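# Slide a drive sled into the rack's empty bay

## Task

Take a drive sled from the shelf and push it into the one empty drive bay of the rack. Its front face must sit level with the fronts of the neighbouring drives, and it must be oriented the same way up as those drives. Then open the gripper and pull the arms away. The sled has to stay seated without the robot; if only the gripper keeps it there, the goal is not met.

## Robot and tools

ROBOT. Two arms, left_arm and right_arm, each with six joints and a parallel gripper. left_arm is the robot's own left arm and sits on the +y side. These names are not tied to the left or right of any image.

FRAME. All positions share one scene frame. The origin is on the floor (z = 0) below the centre of the robot's foot. +x points where the robot faces, +z points up, and +y points to the robot's left. Only the floor height is known. For each gripper, the state line gives end_effector_position in metres and end_effector_quat_wxyz. The reported hand position can be wrong, especially when the arm reaches far. The gripper's fingers point along its own +z axis and close along its y axis. The reported point lies between the finger pads, roughly 1 cm short of the fingertips. Equal joint angles on the two arms need not give mirrored poses.

execute_actions. Argument "actions" is a list holding zero or one item. Optional "pictures" (boolean) turns camera images on or off for that result; by default they are included.
- Empty list: nothing is commanded and the current state comes back.
- Motion item: {"rows": [...], "steps": n}, with n from 1 to 15 (default 15). Each step lasts 1/30 s. You can give 1 to 15 rows. One row is used per step, and the final row repeats when there are fewer rows than steps.
- Wait item: {"steps": n} with no rows, n up to 300. It returns once that many steps have passed since the previous result, and your reply time counts toward them.
A refused call moves nothing.

ROW LAYOUT. Every row covers both arms with 14 numbers, each in [-1, 1]. The first seven are left_arm: waist, shoulder, elbow, wrist pitch, wrist yaw, wrist roll, then opening. The last seven are the same for right_arm. Include all 14 numbers even if only one arm should move.
- The six joint numbers are scaled offsets, not absolute angles. An entry of 1.0 equals 1.264 rad (waist), 1.32 (shoulder), 1.276 (elbow), 1.83 (wrist pitch), 1.686 (wrist yaw) or 2.022 (wrist roll).
- Offsets are measured from the joint angles in the most recent result that printed them. Before any such result in a scene, and for the second or later call within one reply, they are measured from wherever the robot is when the action begins. Every row is relative to that same reference, not to the row before it.
- All zeros therefore pull the arm back to the reference angles. Zeros are not a pause, and the arm may droop over time. To hold a posture, resend the offsets that reach the wanted angles, and increase them if a joint keeps falling short.
- The opening entry is absolute: +1 is fully open and -1 is closed.

JOINT RANGES (rad, same for both arms): waist -2.880 to 2.880, shoulder 0.000 to 3.142, elbow 0.000 to 3.019, wrist pitch -1.693 to 1.571, wrist yaw -1.571 to 1.571, wrist roll -2.094 to 2.094. The true ends may differ by up to 0.019 rad. A call is refused if it asks for more than 0.019 rad outward beyond an end. A request beyond the real end is cut off at that end, and the result may say "joint sent to its limit", possibly about an earlier action. If that line is missing, the joint may still be at its end.

SPEED. On each step, a joint's target stays within a fixed lead of its measured angle: 0.264 rad waist, 0.32 shoulder, 0.276 elbow, 0.33 wrist pitch, 0.186 wrist yaw, 0.522 wrist roll. If the targets would move the gripper more than 70 mm from where it is, all of that arm's targets are pulled back proportionally. Large offsets therefore take several steps.

BETWEEN CALLS. Once the first call is made, the simulation keeps running while you think and type. The arms keep heading for the last row you sent until they have all nearly stopped, or until any step is HELD. Only a new action makes them move on after that. Fingers already moving finish their motion.

RESULT LINES.
- State line: `left_arm: …` | `right_arm: …` with the pose of each gripper.
- Joint positions and Joint velocities: one block per arm with six joints in rad and rad/s, then the finger-pad gap in m and m/s (0.094 m when fully open).
- grip_measured: the measured opening on the same scale as your command. Each gripper has its own fixed error of up to about 1 mm.
- "joint command not followed": a clearance check changed or blocked joint targets on some steps; the rest of the row was applied.
- HELD: marks each step where your row was not fully sent.
- JOINT TORQUES: drive outputs in joint order. They have offsets, scale factors and noise, and are nonzero even with no load.
- MOTOR HOT: a motor is at 85 °C or above. At 100 °C an OVER-TEMPERATURE FAULT drops that arm and its gripper until it cools. Holding loads for long periods heats motors, even while you are thinking.

GRIPPING. Away from ±1, the fingers move to where grip_measured would equal your number. For a firm hold, command about 0.03 below grip_measured; a smaller margin gives a lighter hold. Each pad pushes with roughly 50–62 N at most, less on some grippers and on parts thinner than about 2 mm. The first contact can spike harder. A held part may be tugged now and then, and loose objects may get pushed.

zoom_image. Arguments: "camera" (cam_head_left 896x504, cam_head_right 896x504, cam_left_wrist 616x616, cam_right_wrist 616x616) and "region" [x0, y0, x1, y1] in pixels of that camera's latest image, with (0, 0) at the top left. The region can be at most 504 by 504. It returns an enlarged view.

finished_scene. Argument "scene" is the number of the current scene. Replying without any tool call ends the session.

AVOID. Do not let the arms strike or press against each other. Do not knock anything out of the work area. Avoid drops, slips, slams and forceful shoves. Make sure the sled rests in the bay by itself before you release it and withdraw. Smooth, economical motion is preferred.

Each tool is called after "Call:" in YAML: its name, and indented under it one key for each argument.

## Session

Call:
execute_actions:
  actions: []

Scene clock: 0.00 s of 5400.00 s.
left_arm: end_effector_position=(+0.5061, +0.3435, +1.5320) grip_measured=+1.000 end_effector_quat_wxyz=(+0.004, -0.675, +0.738, -0.010) | right_arm: end_effector_position=(+0.5797, +0.3051, +1.4439) grip_measured=+1.000 end_effector_quat_wxyz=(+0.237, -0.452, +0.616, +0.599)
Joint positions: left_arm=[-1.879  0.529  0.704 -0.53  -0.278 -1.468  0.094] | right_arm=[-0.633  1.983  1.934 -0.434 -0.544 -0.954  0.094]
Joint velocities: left_arm=[ 0.005 -0.005 -0.002 -0.002  0.066  0.037  0.   ] | right_arm=[-0.005  0.005 -0.002 -0.017  0.007  0.022  0.   ]
Joint torques (N m, as the arm reports them, + toward a larger angle): no reading
Motor temperatures (°C, as the motors report them): left_arm=[33 34 34 31 30 30] | right_arm=[31 36 31 32 33 31]

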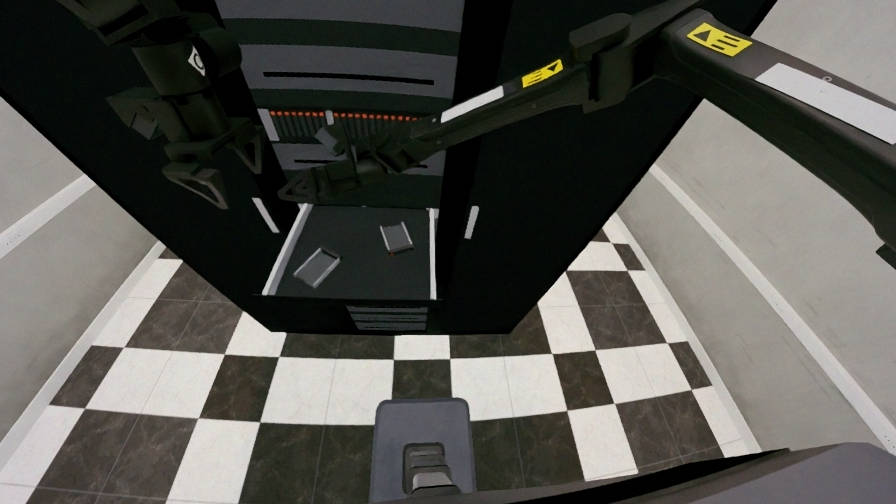

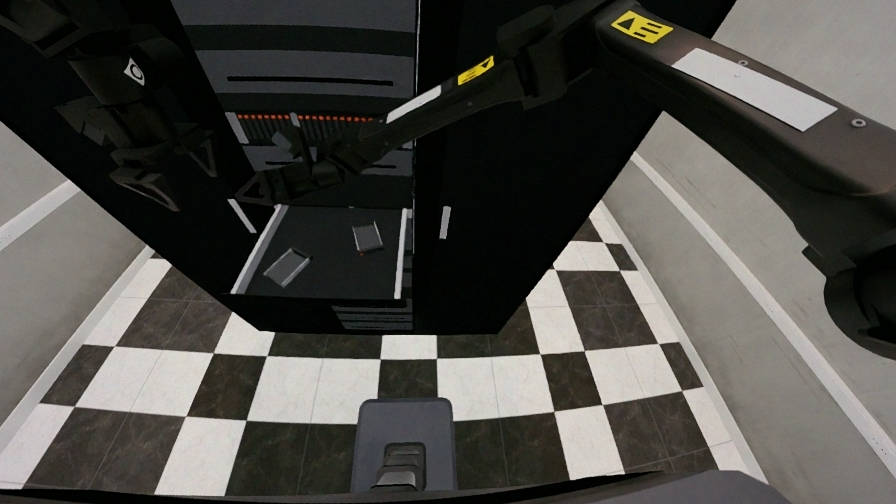

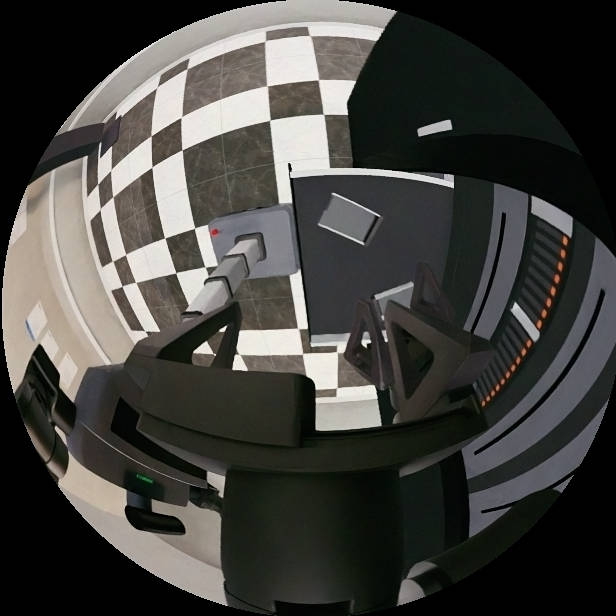

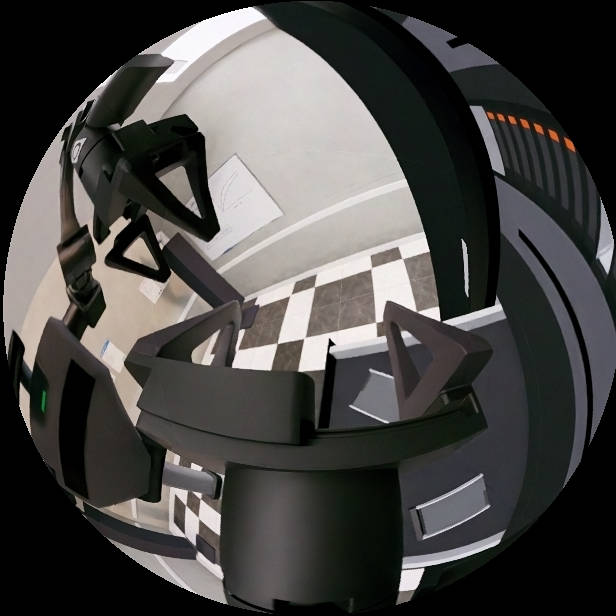

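Call:
zoom_image:
  camera: "cam_head_left"
  region: [250, 90, 460, 180]

Call:
zoom_image:
  camera: "cam_head_left"
  region: [250, 190, 450, 310]

Call:
zoom_image:
  camera: "cam_left_wrist"
  region: [440, 180, 600, 420]

Call:
zoom_image:
  camera: "cam_head_right"
  region: [220, 190, 420, 310]

Region (250, 90, 460, 180) of cam_head_left's 896x504 image, scaled by 2.400, with more detail than that image has; it fills the top 216 rows of this view, and the rest is white.

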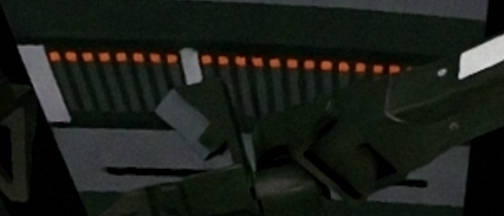

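Region (250, 190, 450, 310) of cam_head_left's 896x504 image, scaled by 2.520, with more detail than that image has; it fills the top 302 rows of this view, and the rest is white.

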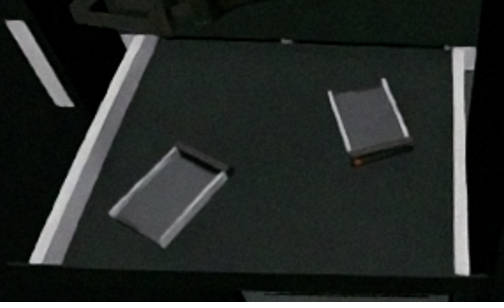

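Region (440, 180, 600, 420) of cam_left_wrist's 616x616 image, scaled by 2.100, with more detail than that image has.

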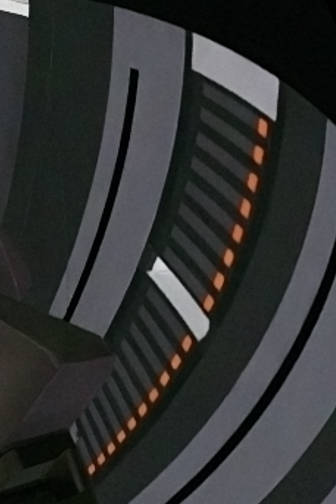

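Region (220, 190, 420, 310) of cam_head_right's 896x504 image, scaled by 2.520, with more detail than that image has; it fills the top 302 rows of this view, and the rest is white.

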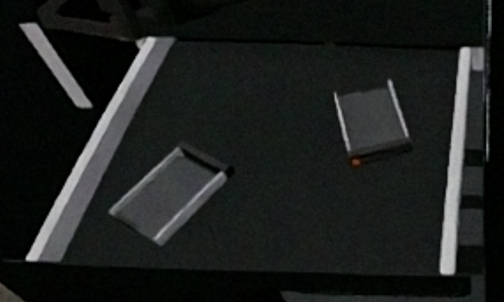

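Call:
zoom_image:
  camera: "cam_left_wrist"
  region: [280, 150, 470, 350]

Call:
zoom_image:
  camera: "cam_right_wrist"
  region: [310, 290, 530, 590]

Region (280, 150, 470, 350) of cam_left_wrist's 616x616 image, scaled by 2.520, with more detail than that image has; it fills the left 479 columns of this view, and the rest is white.

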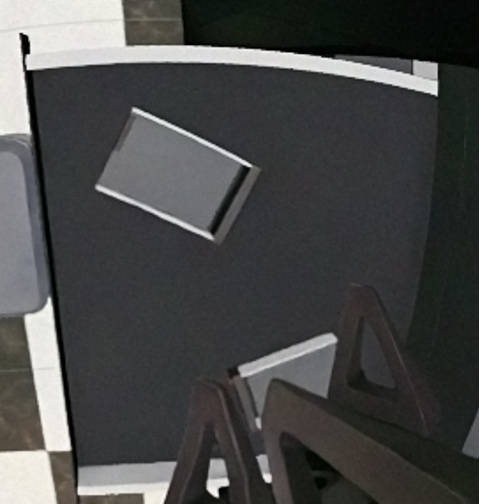

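Region (310, 290, 530, 590) of cam_right_wrist's 616x616 image, scaled by 1.680, with more detail than that image has; it fills the left 370 columns of this view, and the rest is white.

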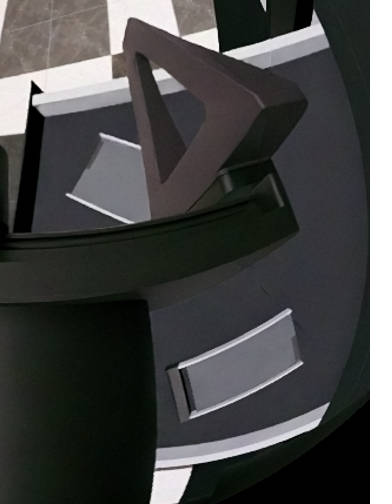

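Call:
execute_actions:
  actions:
    - {"rows": [[0.013,0,0,0.011,0.004,0,1,-0.016,0.008,-0.0045,0.012,0.003,0.005,1],[0.015,0,0,0.012,0.006,0,0.9,-0.017,0.008,-0.006,0.016,0.005,0.005,1],[0.019,0,0,0.014,0.011,0,0.8,-0.018,0.009,-0.009,0.022,0.009,0.006,1],[0.025,0,0,0.017,0.017,0,0.7,-0.019,0.010,-0.012,0.031,0.014,0.008,1],[0.033,0,0,0.020,0.025,0,0.6,-0.020,0.011,-0.017,0.042,0.021,0.010,1],[0.042,0,0,0.024,0.034,0,0.5,-0.022,0.012,-0.023,0.056,0.029,0.012,1],[0.052,0,0,0.028,0.046,0,0.4,-0.025,0.013,-0.030,0.072,0.038,0.015,1],[0.065,0,0,0.033,0.059,0,0.3,-0.027,0.015,-0.037,0.091,0.050,0.018,1],[0.079,0,0,0.039,0.074,0,0.2,-0.030,0.016,-0.046,0.112,0.062,0.022,1],[0.094,0,0,0.046,0.090,0,0.1,-0.034,0.018,-0.056,0.136,0.077,0.026,1],[0.111,0,0,0.053,0.108,0,0,-0.037,0.020,-0.067,0.161,0.091,0.030,1],[0.127,0,0,0.060,0.125,0,-0.1,-0.041,0.022,-0.077,0.186,0.106,0.034,1],[0.144,0,0,0.067,0.142,0,-0.2,-0.044,0.024,-0.087,0.211,0.121,0.039,1],[0.160,0,0,0.074,0.160,0,-0.3,-0.048,0.026,-0.098,0.236,0.136,0.043,1],[0.177,0,0,0.081,0.177,0,-0.4,-0.051,0.028,-0.108,0.261,0.151,0.047,1]], "steps": 15}
  pictures: false

Call:
execute_actions:
  actions:
    - {"rows": [[0.078,0,0,0.032,0.055,0,-0.5,-0.030,0.014,-0.032,0.086,0.047,0.024,1],[0.094,0,0,0.039,0.073,0,-0.6,-0.034,0.016,-0.043,0.111,0.062,0.028,1],[0.111,0,0,0.046,0.090,0,-0.7,-0.037,0.018,-0.053,0.136,0.077,0.032,1],[0.127,0,0,0.053,0.108,0,-0.8,-0.041,0.020,-0.063,0.161,0.091,0.036,1],[0.144,0,0,0.060,0.125,0,-0.9,-0.044,0.022,-0.074,0.186,0.106,0.041,1],[0.160,0,0,0.067,0.142,0,-0.93,-0.048,0.024,-0.084,0.211,0.121,0.045,1],[0.177,0,0,0.074,0.160,0,-0.93,-0.052,0.026,-0.095,0.236,0.136,0.049,1],[0.193,0,0,0.081,0.177,0,-0.93,-0.055,0.028,-0.105,0.261,0.151,0.053,1],[0.210,0,0,0.088,0.195,0,-0.93,-0.059,0.030,-0.116,0.286,0.166,0.058,1],[0.226,0,0,0.095,0.212,0,-0.93,-0.062,0.032,-0.126,0.311,0.181,0.062,1],[0.243,0,0,0.102,0.230,0,-0.93,-0.066,0.034,-0.136,0.336,0.196,0.066,1],[0.259,0,0,0.109,0.247,0,-0.93,-0.069,0.036,-0.147,0.361,0.211,0.070,1],[0.276,0,0,0.116,0.264,0,-0.93,-0.073,0.038,-0.157,0.386,0.226,0.075,1],[0.292,0,0,0.123,0.282,0,-0.93,-0.076,0.040,-0.168,0.411,0.240,0.079,1],[0.309,0,0,0.131,0.299,0,-0.93,-0.080,0.043,-0.178,0.435,0.255,0.083,1]], "steps": 15}
  pictures: false

Call:
execute_actions:
  actions:
    - {"rows": [[0.078,0,0,0.032,0.055,0,-0.93,-0.030,0.014,-0.032,0.086,0.047,0.024,1],[0.094,0,0,0.039,0.073,0,-0.93,-0.034,0.016,-0.043,0.111,0.062,0.028,1],[0.111,0,0,0.046,0.090,0,-0.93,-0.037,0.018,-0.053,0.136,0.077,0.032,1],[0.127,0,0,0.053,0.108,0,-0.93,-0.041,0.020,-0.063,0.161,0.091,0.036,1],[0.144,0,0,0.060,0.125,0,-0.93,-0.044,0.022,-0.074,0.186,0.106,0.041,1],[0.160,0,0,0.067,0.142,0,-0.93,-0.048,0.024,-0.084,0.210,0.120,0.045,1],[0.174,0,0,0.073,0.156,0,-0.93,-0.051,0.026,-0.093,0.231,0.133,0.048,1],[0.186,0,0,0.078,0.169,0,-0.93,-0.053,0.027,-0.100,0.249,0.144,0.051,1],[0.197,0,0,0.083,0.181,0,-0.93,-0.056,0.029,-0.107,0.266,0.154,0.054,1],[0.206,0,0,0.087,0.190,0,-0.93,-0.058,0.030,-0.113,0.279,0.162,0.057,1],[0.213,0,0,0.090,0.198,0,-0.93,-0.059,0.031,-0.118,0.291,0.169,0.058,1],[0.219,0,0,0.092,0.204,0,-0.93,-0.061,0.031,-0.121,0.299,0.174,0.060,1],[0.223,0,0,0.094,0.209,0,-0.93,-0.061,0.032,-0.124,0.306,0.178,0.061,1],[0.226,0,0,0.095,0.211,0,-0.93,-0.062,0.032,-0.1255,0.309,0.180,0.062,1],[0.226,0,0,0.095,0.212,0,-0.93,-0.062,0.032,-0.126,0.311,0.181,0.062,1]], "steps": 15}
  pictures: false

Call:
execute_actions:
  actions:
    - {"steps": 12}

Scene clock: 120.50 s of 5400.00 s.
left_arm: end_effector_position=(+0.5312, +0.3583, +1.5283) grip_measured=-0.351 end_effector_quat_wxyz=(+0.009, -0.697, +0.712, -0.082) | right_arm: end_effector_position=(+0.6046, +0.2980, +1.3857) grip_measured=+1.000 end_effector_quat_wxyz=(+0.307, -0.436, +0.704, +0.469)
Joint positions: left_arm=[-1.7    0.529  0.704 -0.42  -0.007 -1.468  0.03 ] | right_arm=[-0.654  1.991  1.824 -0.059 -0.314 -0.898  0.094]
Joint velocities: left_arm=[ 0.63  -0.024  0.002  0.398  0.681  0.007 -0.095] | right_arm=[-0.142  0.063 -0.369  1.311  0.593  0.212  0.   ]
Joint torques (N m, as the arm reports them, + toward a larger angle): left_arm=[-0.19 -8.29  5.23  0.5  -0.06  0.11] | right_arm=[ 15.43 -12.92   2.05   1.1   -0.52   0.07]
Motor temperatures (°C, as the motors report them): left_arm=[32 34 35 31 30 30] | right_arm=[35 38 31 32 34 31]
Steps of this call (steps 1 to 90: nothing new was sent; then 117.00 s passed at rest; steps 91 to 105: all 15 steps of this action). Readings (joint positions):
91: left_arm=[-1.878 0.529 0.704 -0.529 -0.277 -1.468] | right_arm=[-0.633 1.983 1.934 -0.432 -0.544 -0.954]
92: left_arm=[-1.876 0.529 0.704 -0.526 -0.274 -1.468] | right_arm=[-0.633 1.983 1.933 -0.429 -0.541 -0.953]
94: left_arm=[-1.869 0.529 0.704 -0.519 -0.260 -1.468] | right_arm=[-0.633 1.983 1.930 -0.414 -0.530 -0.951]
98: left_arm=[-1.834 0.529 0.704 -0.497 -0.198 -1.468] | right_arm=[-0.633 1.983 1.907 -0.337 -0.478 -0.941]
105: the state above

Scene clock: 121.00 s of 5400.00 s.
left_arm: end_effector_position=(+0.5724, +0.4022, +1.5454) grip_measured=-0.927 end_effector_quat_wxyz=(+0.044, -0.688, +0.698, -0.196) | right_arm: end_effector_position=(+0.6430, +0.2073, +1.3029) grip_measured=+1.000 end_effector_quat_wxyz=(+0.400, -0.300, +0.838, +0.219)
Joint positions: left_arm=[-1.354  0.529  0.704 -0.22   0.47  -1.468  0.003] | right_arm=[-0.723  2.024  1.624  0.63   0.092 -0.774  0.094]
Joint velocities: left_arm=[ 0.62  -0.015 -0.002  0.403  0.74   0.066 -0.   ] | right_arm=[-0.122  0.073 -0.374  1.321  0.564  0.168  0.   ]
Joint torques (N m, as the arm reports them, + toward a larger angle): left_arm=[-0.3  -8.56  5.57  0.91  0.06  0.13] | right_arm=[ 15.4  -12.77   1.15   1.56  -0.41   0.05]
Motor temperatures (°C, as the motors report them): left_arm=[32 34 35 31 30 30] | right_arm=[35 38 31 32 34 31]
Steps of this call (steps 1 to 15: all 15 steps of this action). Readings (joint positions):
1: left_arm=[-1.674 0.529 0.704 -0.405 0.041 -1.468] | right_arm=[-0.658 1.993 1.811 -0.013 -0.274 -0.891]
2: left_arm=[-1.645 0.529 0.704 -0.391 0.083 -1.468] | right_arm=[-0.664 1.995 1.796 0.035 -0.239 -0.883]
4: left_arm=[-1.587 0.529 0.704 -0.362 0.147 -1.468] | right_arm=[-0.674 2.000 1.769 0.127 -0.184 -0.867]
8: left_arm=[-1.495 0.529 0.704 -0.310 0.264 -1.468] | right_arm=[-0.693 2.008 1.716 0.310 -0.083 -0.834]
15: the state above

Scene clock: 121.50 s of 5400.00 s.
left_arm: end_effector_position=(+0.5899, +0.4378, +1.5764) grip_measured=-0.927 end_effector_quat_wxyz=(-0.074, +0.642, -0.718, +0.258) | right_arm: end_effector_position=(+0.6398, +0.0856, +1.2792) grip_measured=+1.000 end_effector_quat_wxyz=(+0.451, -0.124, +0.883, +0.041)
Joint positions: left_arm=[-1.079  0.529  0.704 -0.066  0.821 -1.468  0.003] | right_arm=[-0.788  2.053  1.469  1.16   0.393 -0.671  0.094]
Joint velocities: left_arm=[ 0.083  0.005 -0.007  0.061  0.022  0.037 -0.001] | right_arm=[-0.044  0.034 -0.081  0.271  0.022  0.066  0.   ]
Joint torques (N m, as the arm reports them, + toward a larger angle): left_arm=[-0.02 -7.77  5.62  1.29  0.25  0.14] | right_arm=[ 14.05 -13.06   0.28   2.28  -0.29   0.09]
Motor temperatures (°C, as the motors report them): left_arm=[32 34 35 31 30 30] | right_arm=[35 38 31 32 34 31]
Steps of this call (steps 1 to 15: all 15 steps of this action). Readings (joint positions):
1: left_arm=[-1.329 0.529 0.704 -0.206 0.519 -1.468] | right_arm=[-0.727 2.026 1.611 0.675 0.132 -0.766]
2: left_arm=[-1.300 0.529 0.704 -0.192 0.561 -1.468] | right_arm=[-0.731 2.028 1.597 0.722 0.167 -0.758]
4: left_arm=[-1.241 0.529 0.704 -0.164 0.624 -1.468] | right_arm=[-0.741 2.032 1.569 0.814 0.222 -0.743]
8: left_arm=[-1.151 0.529 0.704 -0.114 0.733 -1.468] | right_arm=[-0.762 2.039 1.518 0.989 0.316 -0.710]
15: the state above

Scene clock: 121.90 s of 5400.00 s.
left_arm: end_effector_position=(+0.5903, +0.4383, +1.5769) grip_measured=-0.927 end_effector_quat_wxyz=(-0.075, +0.641, -0.719, +0.258) | right_arm: end_effector_position=(+0.6395, +0.0833, +1.2799) grip_measured=+1.000 end_effector_quat_wxyz=(+0.455, -0.114, +0.882, +0.041)
Joint positions: left_arm=[-1.076  0.529  0.704 -0.062  0.825 -1.468  0.003] | right_arm=[-0.789  2.055  1.466  1.177  0.395 -0.658  0.094]
Joint velocities: left_arm=[ 0.005 -0.015 -0.012 -0.022 -0.066  0.007 -0.001] | right_arm=[-0.005  0.005 -0.007  0.012 -0.007  0.022  0.   ]
Joint torques (N m, as the arm reports them, + toward a larger angle): left_arm=[ 0.14 -7.7   5.64  1.3   0.24  0.14] | right_arm=[ 14.19 -13.02   0.03   2.28  -0.26   0.1 ]
Motor temperatures (°C, as the motors report them): left_arm=[32 34 35 31 30 30] | right_arm=[35 38 31 32 34 31]
Steps of this call (steps 1 to 12: the robot went on to your last target). Readings (joint positions):
1: left_arm=[-1.076 0.529 0.704 -0.064 0.823 -1.468] | right_arm=[-0.789 2.054 1.467 1.166 0.394 -0.668]
2: left_arm=[-1.076 0.529 0.704 -0.063 0.824 -1.468] | right_arm=[-0.789 2.055 1.466 1.171 0.395 -0.666]
4: left_arm=[-1.076 0.529 0.704 -0.062 0.825 -1.468] | right_arm=[-0.789 2.055 1.466 1.174 0.395 -0.662]
8: left_arm=[-1.076 0.529 0.704 -0.062 0.825 -1.468] | right_arm=[-0.789 2.055 1.466 1.177 0.395 -0.659]
12: the state above

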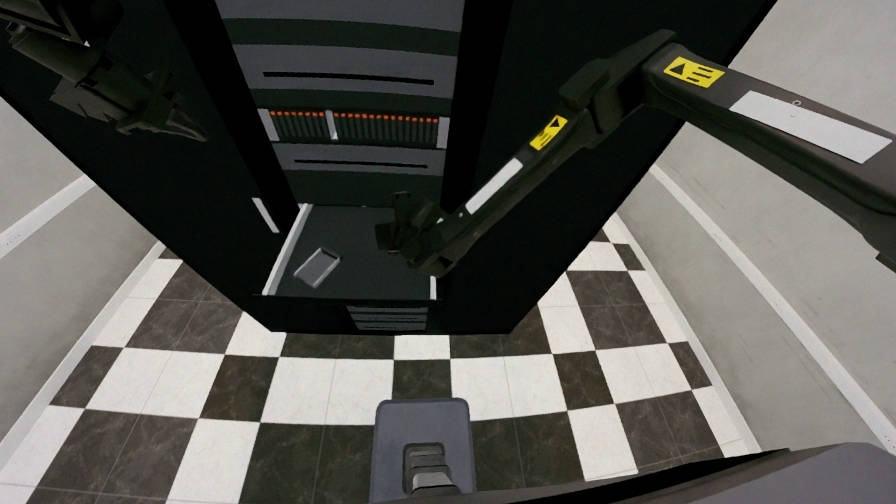

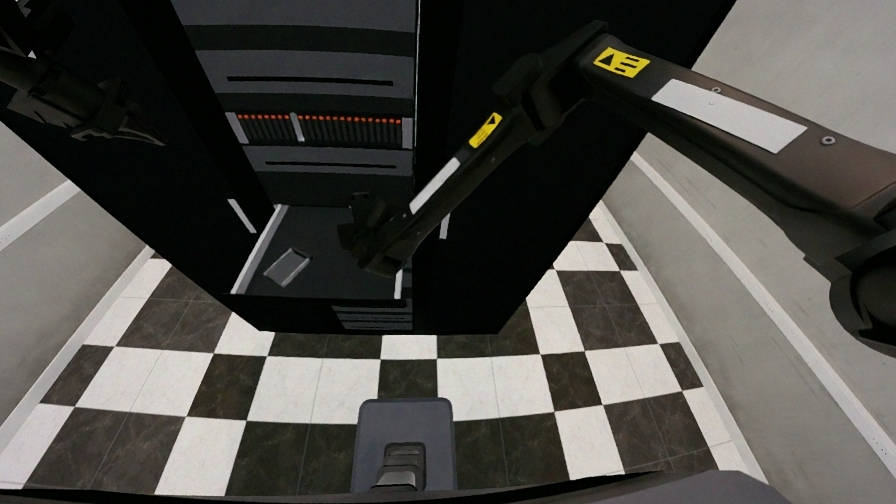

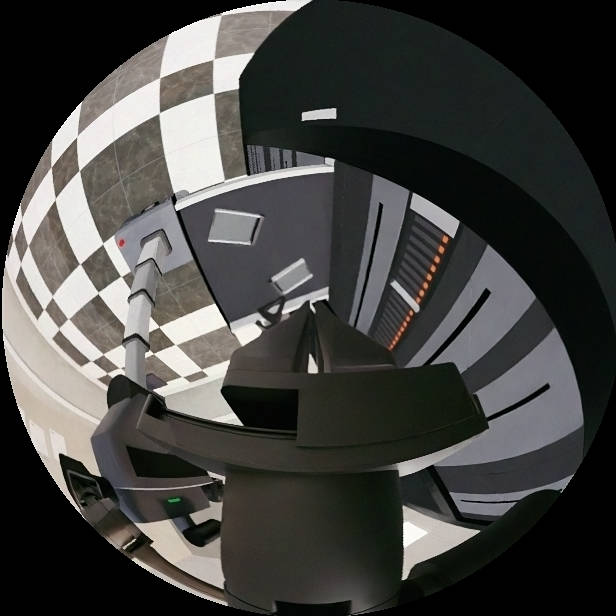

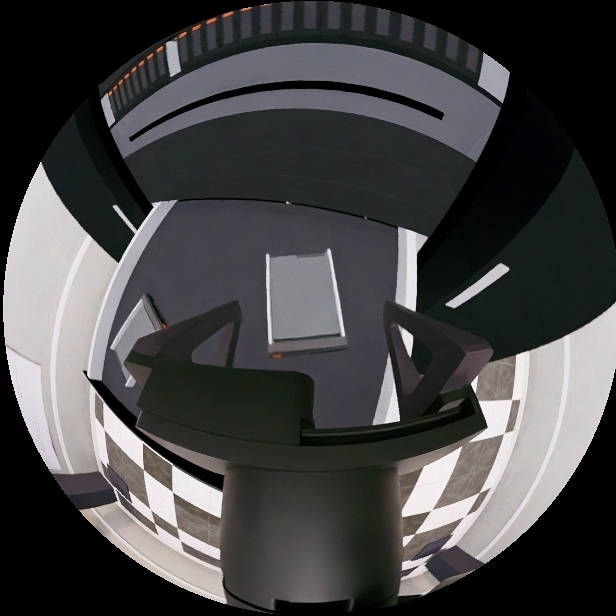

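Call:
zoom_image:
  camera: "cam_right_wrist"
  region: [225, 235, 405, 375]

Call:
zoom_image:
  camera: "cam_left_wrist"
  region: [220, 230, 350, 340]

Region (225, 235, 405, 375) of cam_right_wrist's 616x616 image, scaled by 2.800, with more detail than that image has.

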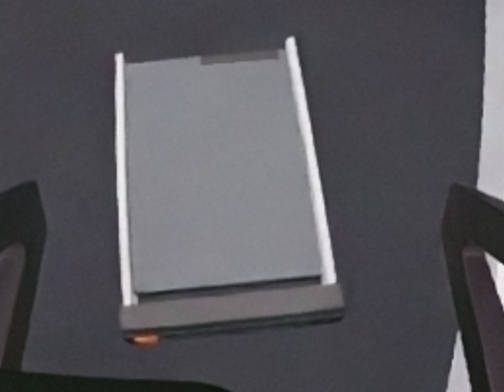

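Region (220, 230, 350, 340) of cam_left_wrist's 616x616 image, scaled by 3.877, with more detail than that image has; it fills the top 426 rows of this view, and the rest is white.

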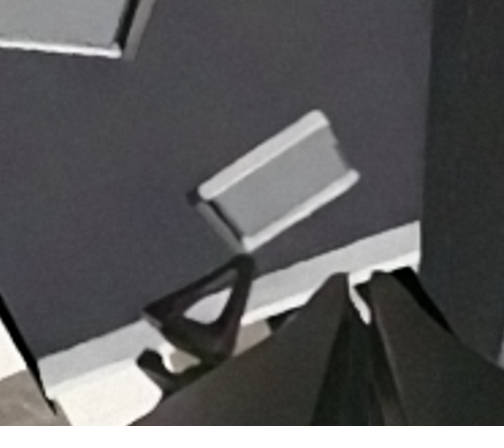

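Call:
execute_actions:
  actions:
    - {"rows": [[0,0,0,0,0,0,-0.93,-0.0115,0.0111,0.0180,-0.0068,-0.0042,0.005,1],[0,0,0,0,0,0,-0.93,-0.0145,0.0152,0.0235,-0.0098,-0.0069,0.0055,1],[0,0,0,0,0,0,-0.93,-0.0185,0.0208,0.0322,-0.0147,-0.0114,0.0063,1],[0,0,0,0,0,0,-0.93,-0.0235,0.0277,0.0438,-0.0211,-0.0173,0.0073,1],[0,0,0,0,0,0,-0.93,-0.0295,0.0360,0.0584,-0.0292,-0.0247,0.0085,1],[0,0,0,0,0,0,-0.93,-0.0361,0.0452,0.0748,-0.0383,-0.0331,0.0098,1],[0,0,0,0,0,0,-0.93,-0.0428,0.0545,0.0933,-0.0486,-0.0424,0.0111,1],[0,0,0,0,0,0,-0.93,-0.0494,0.0637,0.1127,-0.0594,-0.0523,0.0124,1],[0,0,0,0,0,0,-0.93,-0.0561,0.0729,0.1320,-0.0701,-0.0622,0.0137,1],[0,0,0,0,0,0,-0.93,-0.0620,0.0812,0.1505,-0.0804,-0.0715,0.0149,1],[0,0,0,0,0,0,-0.93,-0.0670,0.0881,0.1669,-0.0895,-0.0799,0.0159,1],[0,0,0,0,0,0,-0.93,-0.0710,0.0937,0.1815,-0.0976,-0.0873,0.0167,1],[0,0,0,0,0,0,-0.93,-0.0740,0.0978,0.1931,-0.1040,-0.0932,0.0173,1],[0,0,0,0,0,0,-0.93,-0.0760,0.1006,0.2028,-0.1094,-0.0981,0.0177,1],[0,0,0,0,0,0,-0.93,-0.0760,0.1006,0.2096,-0.1132,-0.1016,0.0177,1]], "steps": 15}
  pictures: false

Call:
execute_actions:
  actions:
    - {"steps": 15}

Call:
zoom_image:
  camera: "cam_right_wrist"
  region: [215, 200, 415, 380]

Call:
zoom_image:
  camera: "cam_left_wrist"
  region: [240, 240, 340, 330]

Scene clock: 199.13 s of 5400.00 s.
left_arm: end_effector_position=(+0.5903, +0.4383, +1.5769) grip_measured=-0.927 end_effector_quat_wxyz=(-0.075, +0.641, -0.719, +0.258) | right_arm: end_effector_position=(+0.6742, +0.1036, +1.2188) grip_measured=+1.000 end_effector_quat_wxyz=(+0.466, -0.148, +0.869, +0.082)
Joint positions: left_arm=[-1.076  0.529  0.704 -0.062  0.825 -1.468  0.003] | right_arm=[-0.858  2.169  1.707  1.005  0.232 -0.635  0.094]
Joint velocities: left_arm=[-0.015 -0.005  0.002  0.007 -0.037  0.007  0.   ] | right_arm=[-0.249  0.2    0.3   -0.315 -0.183  0.066  0.   ]
Joint torques (N m, as the arm reports them, + toward a larger angle): left_arm=[-0.57 -7.72  5.62  0.71  0.1   0.14] | right_arm=[ 14.26 -14.19   1.35   1.15  -0.42   0.12]
Motor temperatures (°C, as the motors report them): left_arm=[32 34 35 32 30 30] | right_arm=[34 38 31 32 34 31]
Steps of this call (steps 1 to 30: the robot went on to your last target; steps 31 to 90: nothing new was sent; then 73.73 s passed at rest; steps 91 to 105: all 15 steps of this action). Readings (joint positions):
91: left_arm=[-1.076 0.529 0.704 -0.062 0.825 -1.468] | right_arm=[-0.789 2.055 1.467 1.177 0.393 -0.656]
92: left_arm=[-1.076 0.529 0.704 -0.062 0.825 -1.468] | right_arm=[-0.789 2.057 1.471 1.177 0.390 -0.656]
94: left_arm=[-1.076 0.529 0.704 -0.062 0.825 -1.468] | right_arm=[-0.790 2.063 1.489 1.169 0.376 -0.655]
98: left_arm=[-1.076 0.529 0.704 -0.062 0.825 -1.468] | right_arm=[-0.800 2.094 1.565 1.120 0.321 -0.648]
105: the state above

Scene clock: 199.63 s of 5400.00 s.
left_arm: end_effector_position=(+0.5903, +0.4383, +1.5769) grip_measured=-0.927 end_effector_quat_wxyz=(-0.075, +0.641, -0.719, +0.258) | right_arm: end_effector_position=(+0.6754, +0.0901, +1.2016) grip_measured=+1.000 end_effector_quat_wxyz=(+0.459, -0.152, +0.872, +0.075)
Joint positions: left_arm=[-1.076  0.529  0.704 -0.062  0.825 -1.468  0.003] | right_arm=[-0.884  2.179  1.723  0.986  0.226 -0.63   0.094]
Joint velocities: left_arm=[-0.015 -0.005 -0.012  0.002  0.037 -0.037 -0.   ] | right_arm=[-0.005  0.015 -0.002 -0.017  0.007 -0.007  0.   ]
Joint torques (N m, as the arm reports them, + toward a larger angle): left_arm=[-0.61 -7.68  5.63  0.71  0.1   0.14] | right_arm=[ 15.33 -14.26   1.77   1.    -0.42   0.17]
Motor temperatures (°C, as the motors report them): left_arm=[32 34 35 32 30 30] | right_arm=[34 38 31 32 34 31]
Steps of this call (steps 1 to 15: the robot went on to your last target). Readings (joint positions):
1: left_arm=[-1.076 0.529 0.704 -0.062 0.825 -1.468] | right_arm=[-0.866 2.175 1.715 0.996 0.229 -0.634]
2: left_arm=[-1.076 0.529 0.704 -0.062 0.825 -1.468] | right_arm=[-0.872 2.178 1.719 0.991 0.228 -0.634]
4: left_arm=[-1.076 0.529 0.704 -0.062 0.825 -1.468] | right_arm=[-0.882 2.179 1.720 0.986 0.228 -0.632]
8: left_arm=[-1.076 0.529 0.704 -0.062 0.825 -1.468] | right_arm=[-0.884 2.179 1.722 0.986 0.227 -0.631]
15: the state above

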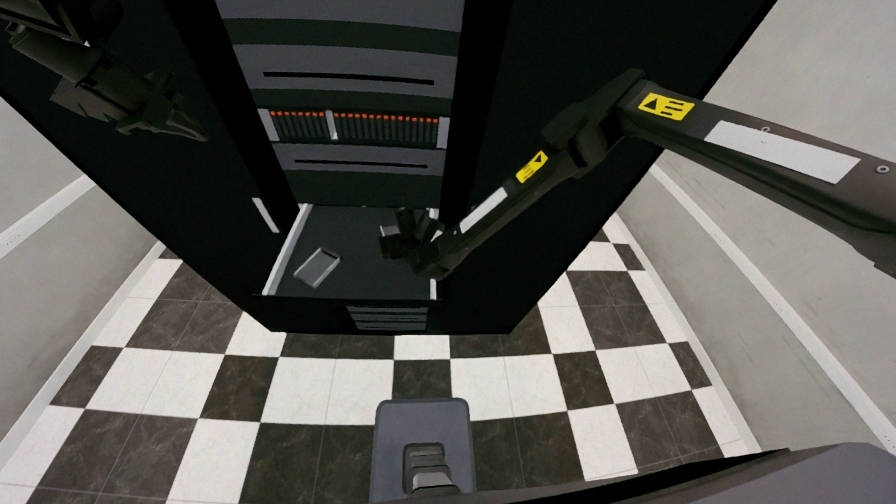

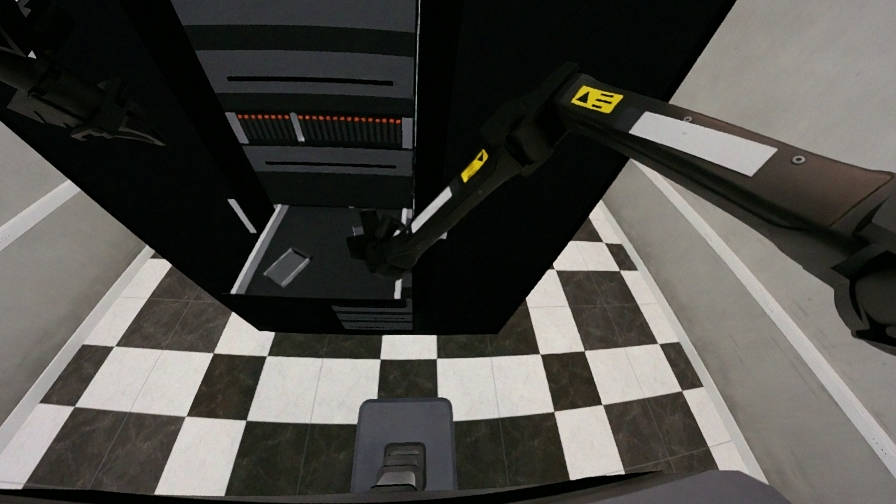

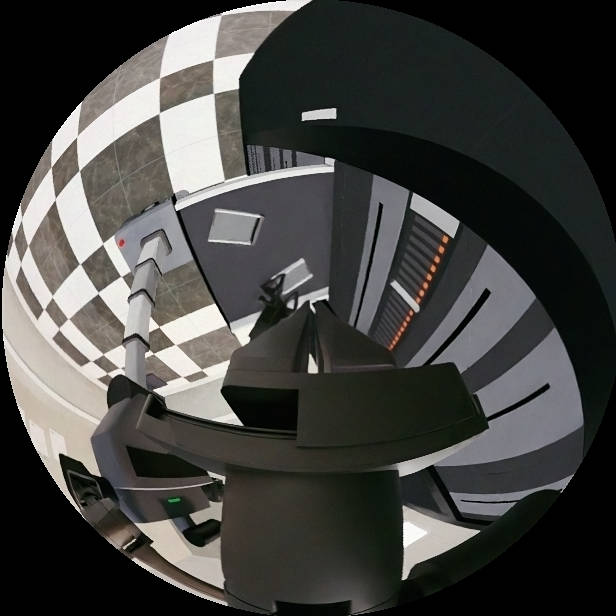

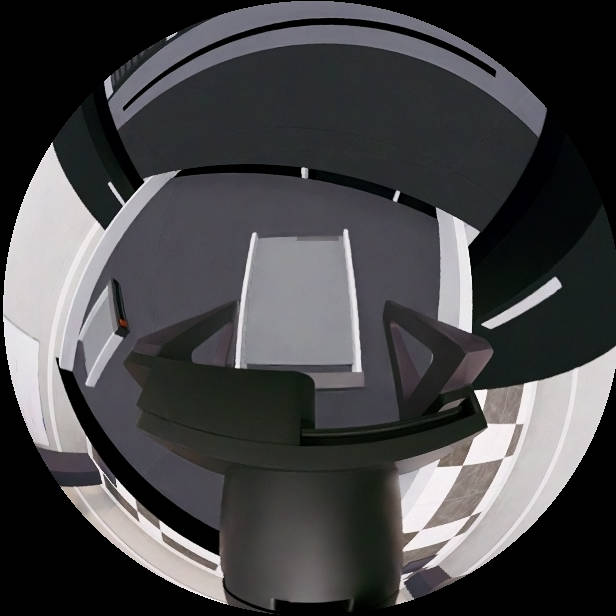

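Region (215, 200, 415, 380) of cam_right_wrist's 616x616 image, scaled by 2.520, with more detail than that image has; it fills the top 454 rows of this view, and the rest is white.

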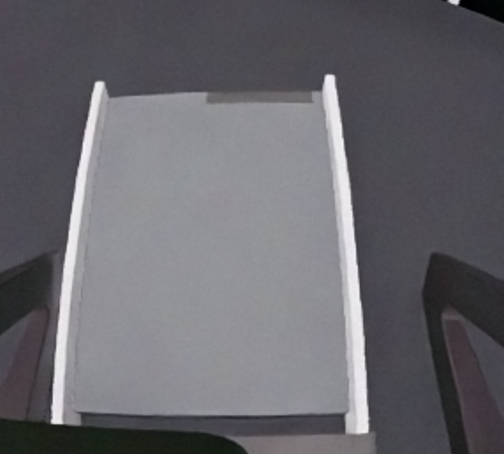

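Region (240, 240, 340, 330) of cam_left_wrist's 616x616 image, scaled by 5.040, with more detail than that image has; it fills the top 454 rows of this view, and the rest is white.

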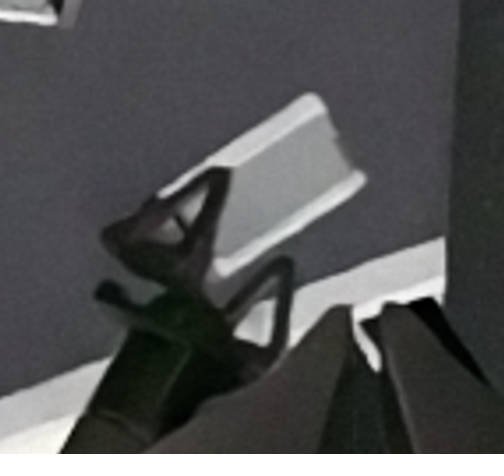

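Call:
execute_actions:
  actions:
    - {"rows": [[0,0,0,0,0,0,-0.93,0.003,0.0075,0.0085,-0.008,-0.002,0,1],[0,0,0,0,0,0,-0.93,0.003,0.0088,0.0102,-0.0085,-0.003,0,1],[0,0,0,0,0,0,-0.93,0.003,0.0104,0.0122,-0.009,-0.004,0,1],[0,0,0,0,0,0,-0.93,0.003,0.012,0.0143,-0.0094,-0.005,0,1],[0,0,0,0,0,0,-0.93,0.003,0.0137,0.0164,-0.0098,-0.006,0,1],[0,0,0,0,0,0,-0.93,0.003,0.0154,0.0186,-0.0102,-0.007,0,1],[0,0,0,0,0,0,-0.93,0.003,0.0171,0.0208,-0.0106,-0.008,0,1],[0,0,0,0,0,0,-0.93,0.003,0.0188,0.023,-0.011,-0.009,0,1],[0,0,0,0,0,0,-0.93,0.003,0.0205,0.0252,-0.0114,-0.0097,0,1],[0,0,0,0,0,0,-0.93,0.003,0.0222,0.0274,-0.0118,-0.0102,0,1],[0,0,0,0,0,0,-0.93,0.003,0.0238,0.0295,-0.0122,-0.0102,0,1],[0,0,0,0,0,0,-0.93,0.003,0.0252,0.0315,-0.0126,-0.0102,0,1],[0,0,0,0,0,0,-0.93,0.003,0.0264,0.033,-0.013,-0.0102,0,1],[0,0,0,0,0,0,-0.93,0.003,0.0272,0.0342,-0.0131,-0.0102,0,1],[0,0,0,0,0,0,-0.93,0.003,0.0276,0.0348,-0.0131,-0.0102,0,1]], "steps": 15}
  pictures: false

Call:
execute_actions:
  actions:
    - {"steps": 12}

Call:
zoom_image:
  camera: "cam_right_wrist"
  region: [215, 200, 415, 380]

Call:
zoom_image:
  camera: "cam_left_wrist"
  region: [240, 240, 340, 330]

Scene clock: 258.63 s of 5400.00 s.
left_arm: end_effector_position=(+0.5903, +0.4383, +1.5769) grip_measured=-0.927 end_effector_quat_wxyz=(-0.075, +0.641, -0.719, +0.258) | right_arm: end_effector_position=(+0.6824, +0.0948, +1.2010) grip_measured=+1.000 end_effector_quat_wxyz=(+0.466, -0.151, +0.868, +0.079)
Joint positions: left_arm=[-1.076  0.529  0.704 -0.062  0.825 -1.468  0.003] | right_arm=[-0.884  2.193  1.756  0.979  0.211 -0.63   0.094]
Joint velocities: left_arm=[-0.005 -0.005 -0.017 -0.007  0.007 -0.037 -0.   ] | right_arm=[-0.005  0.034  0.032 -0.012 -0.081  0.007  0.   ]
Joint torques (N m, as the arm reports them, + toward a larger angle): left_arm=[-0.58 -7.74  5.62  0.71  0.1   0.14] | right_arm=[ 15.52 -13.29   1.83   1.15  -0.46   0.  ]
Motor temperatures (°C, as the motors report them): left_arm=[32 34 36 31 30 30] | right_arm=[35 38 31 32 34 31]
Steps of this call (steps 1 to 15: the robot went on to your last target; steps 16 to 90: nothing new was sent; then 55.50 s passed at rest; steps 91 to 105: all 15 steps of this action). Readings (joint positions):
91: left_arm=[-1.076 0.529 0.704 -0.062 0.825 -1.468] | right_arm=[-0.884 2.179 1.723 0.986 0.225 -0.630]
92: left_arm=[-1.076 0.529 0.704 -0.062 0.825 -1.468] | right_arm=[-0.884 2.179 1.723 0.986 0.225 -0.630]
94: left_arm=[-1.076 0.529 0.704 -0.062 0.825 -1.468] | right_arm=[-0.884 2.179 1.725 0.986 0.222 -0.630]
98: left_arm=[-1.076 0.529 0.704 -0.062 0.825 -1.468] | right_arm=[-0.884 2.182 1.736 0.984 0.215 -0.630]
105: the state above

Scene clock: 259.03 s of 5400.00 s.
left_arm: end_effector_position=(+0.5903, +0.4383, +1.5769) grip_measured=-0.927 end_effector_quat_wxyz=(-0.075, +0.641, -0.719, +0.258) | right_arm: end_effector_position=(+0.6778, +0.0966, +1.1976) grip_measured=+1.000 end_effector_quat_wxyz=(+0.464, -0.153, +0.869, +0.080)
Joint positions: left_arm=[-1.076  0.529  0.704 -0.062  0.825 -1.468  0.003] | right_arm=[-0.884  2.2    1.757  0.978  0.211 -0.63   0.094]
Joint velocities: left_arm=[-0.015 -0.015  0.007 -0.007 -0.051 -0.007  0.   ] | right_arm=[-0.005 -0.005 -0.017 -0.002 -0.037  0.007  0.   ]
Joint torques (N m, as the arm reports them, + toward a larger angle): left_arm=[-0.58 -7.73  5.63  0.72  0.1   0.14] | right_arm=[ 15.68 -13.43   1.89   0.9   -0.45   0.  ]
Motor temperatures (°C, as the motors report them): left_arm=[32 34 36 31 30 30] | right_arm=[35 38 31 32 34 31]
Steps of this call (steps 1 to 12: the robot went on to your last target). Readings (joint positions):
1: left_arm=[-1.076 0.529 0.704 -0.062 0.825 -1.468] | right_arm=[-0.884 2.195 1.757 0.979 0.211 -0.630]
2: left_arm=[-1.076 0.529 0.704 -0.062 0.825 -1.468] | right_arm=[-0.884 2.196 1.757 0.979 0.211 -0.630]
4: left_arm=[-1.076 0.529 0.704 -0.062 0.825 -1.468] | right_arm=[-0.884 2.198 1.757 0.978 0.211 -0.630]
8: left_arm=[-1.076 0.529 0.704 -0.062 0.825 -1.468] | right_arm=[-0.884 2.200 1.757 0.978 0.211 -0.630]
12: the state above

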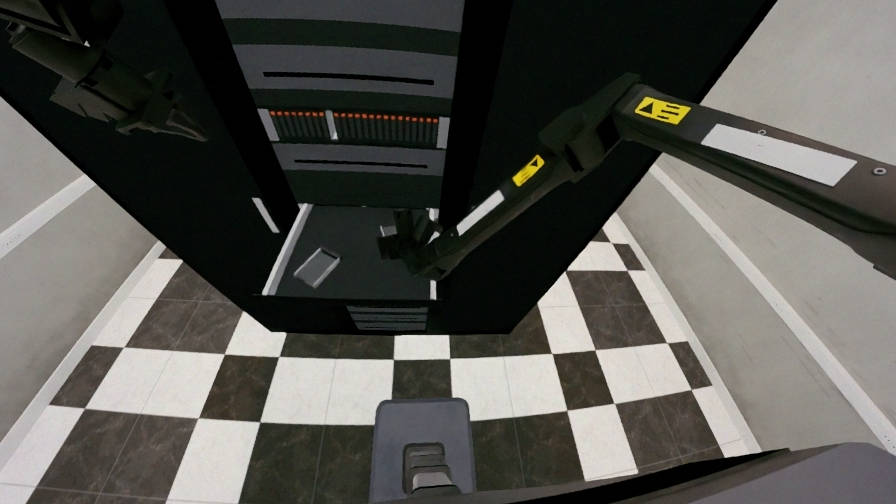

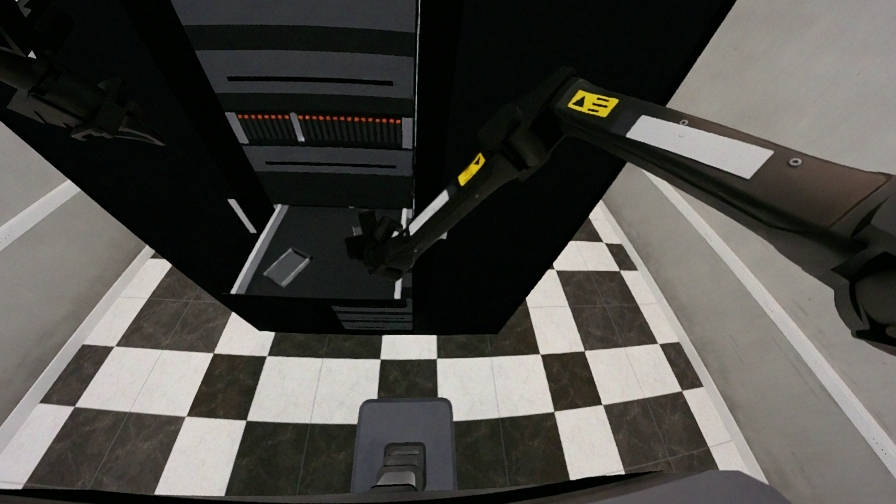

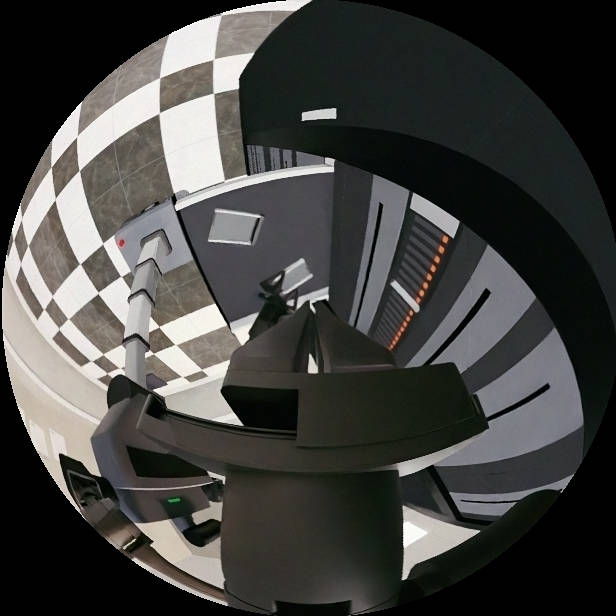

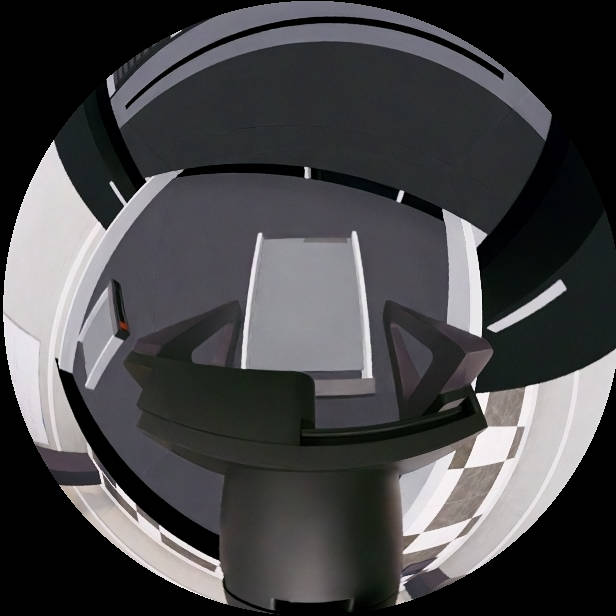

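Region (215, 200, 415, 380) of cam_right_wrist's 616x616 image, scaled by 2.520, with more detail than that image has; it fills the top 454 rows of this view, and the rest is white.

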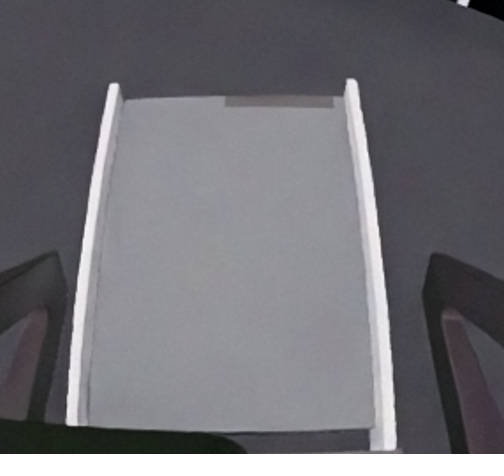

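Region (240, 240, 340, 330) of cam_left_wrist's 616x616 image, scaled by 5.040, with more detail than that image has; it fills the top 454 rows of this view, and the rest is white.

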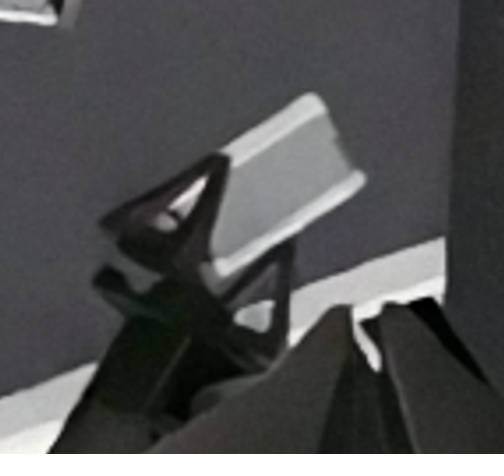

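Call:
execute_actions:
  actions: []

Scene clock: 287.83 s of 5400.00 s.
left_arm: end_effector_position=(+0.5903, +0.4383, +1.5769) grip_measured=-0.927 end_effector_quat_wxyz=(-0.075, +0.641, -0.719, +0.258) | right_arm: end_effector_position=(+0.6778, +0.0966, +1.1976) grip_measured=+1.000 end_effector_quat_wxyz=(+0.464, -0.153, +0.869, +0.080)
Joint positions: left_arm=[-1.076  0.529  0.704 -0.062  0.825 -1.468  0.003] | right_arm=[-0.884  2.2    1.757  0.978  0.211 -0.63   0.094]
Joint velocities: left_arm=[-0.005 -0.015  0.012  0.002  0.022 -0.007 -0.   ] | right_arm=[-0.015  0.005  0.007 -0.002 -0.037  0.051  0.   ]
Joint torques (N m, as the arm reports them, + toward a larger angle): left_arm=[-0.6  -7.75  5.63  0.72  0.1   0.14] | right_arm=[ 15.49 -13.45   1.99   0.98  -0.46  -0.01]
Motor temperatures (°C, as the motors report them): left_arm=[32 34 36 31 30 30] | right_arm=[35 38 31 32 34 31]
Steps of this call (steps 1 to 15: the robot went on to your last target; steps 16 to 90: nothing new was sent; then 25.80 s passed at rest). Readings (joint positions):
1: left_arm=[-1.076 0.529 0.704 -0.062 0.825 -1.468] | right_arm=[-0.884 2.200 1.757 0.978 0.211 -0.630]
2: left_arm=[-1.076 0.529 0.704 -0.062 0.825 -1.468] | right_arm=[-0.884 2.200 1.757 0.978 0.211 -0.630]
4: left_arm=[-1.076 0.529 0.704 -0.062 0.825 -1.468] | right_arm=[-0.884 2.200 1.757 0.978 0.211 -0.630]
8: left_arm=[-1.076 0.529 0.704 -0.062 0.825 -1.468] | right_arm=[-0.884 2.200 1.757 0.978 0.211 -0.630]
90: the state above
All arms were judged still, so your last target was given up. Only a new action makes them travel on or press farther. Fingers that are still opening or closing keep moving.

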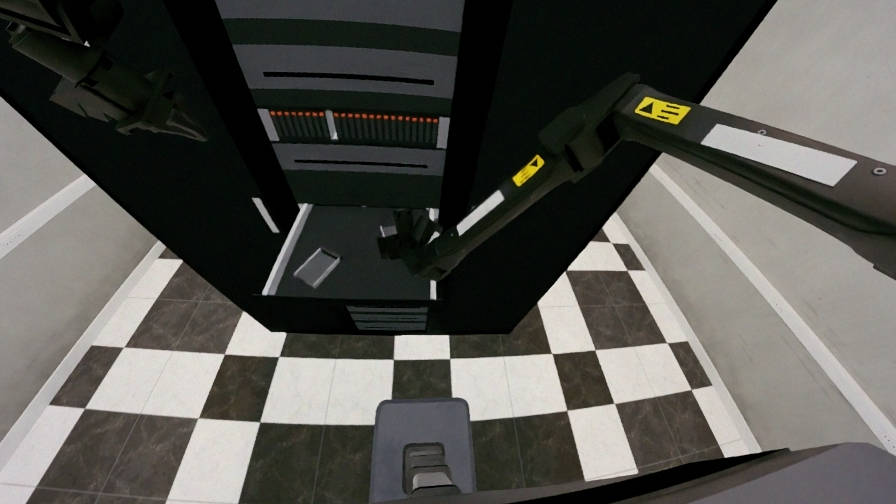

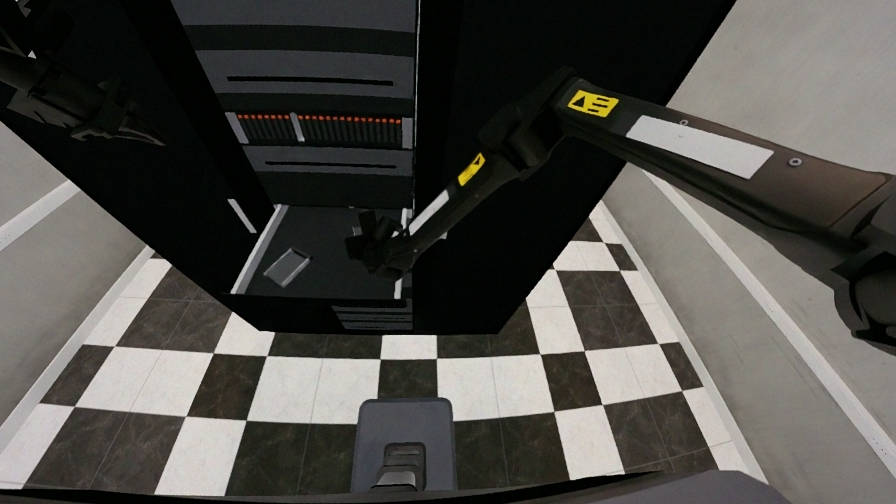

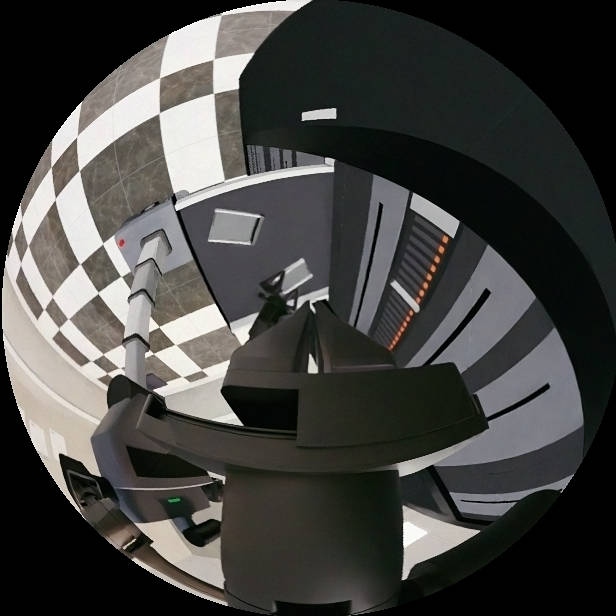

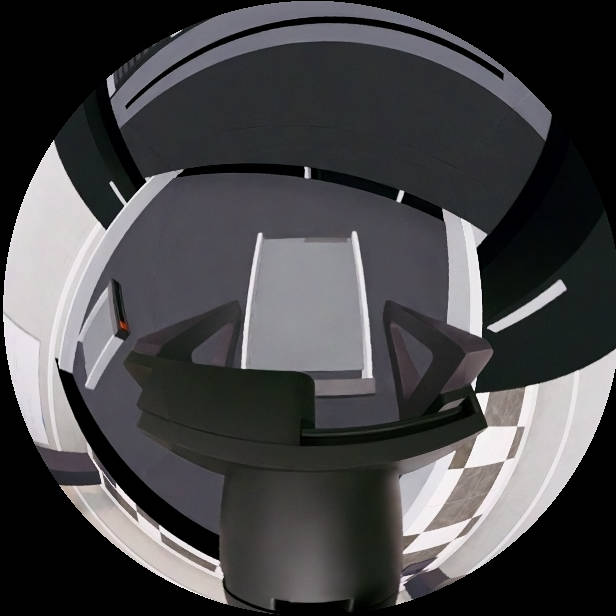

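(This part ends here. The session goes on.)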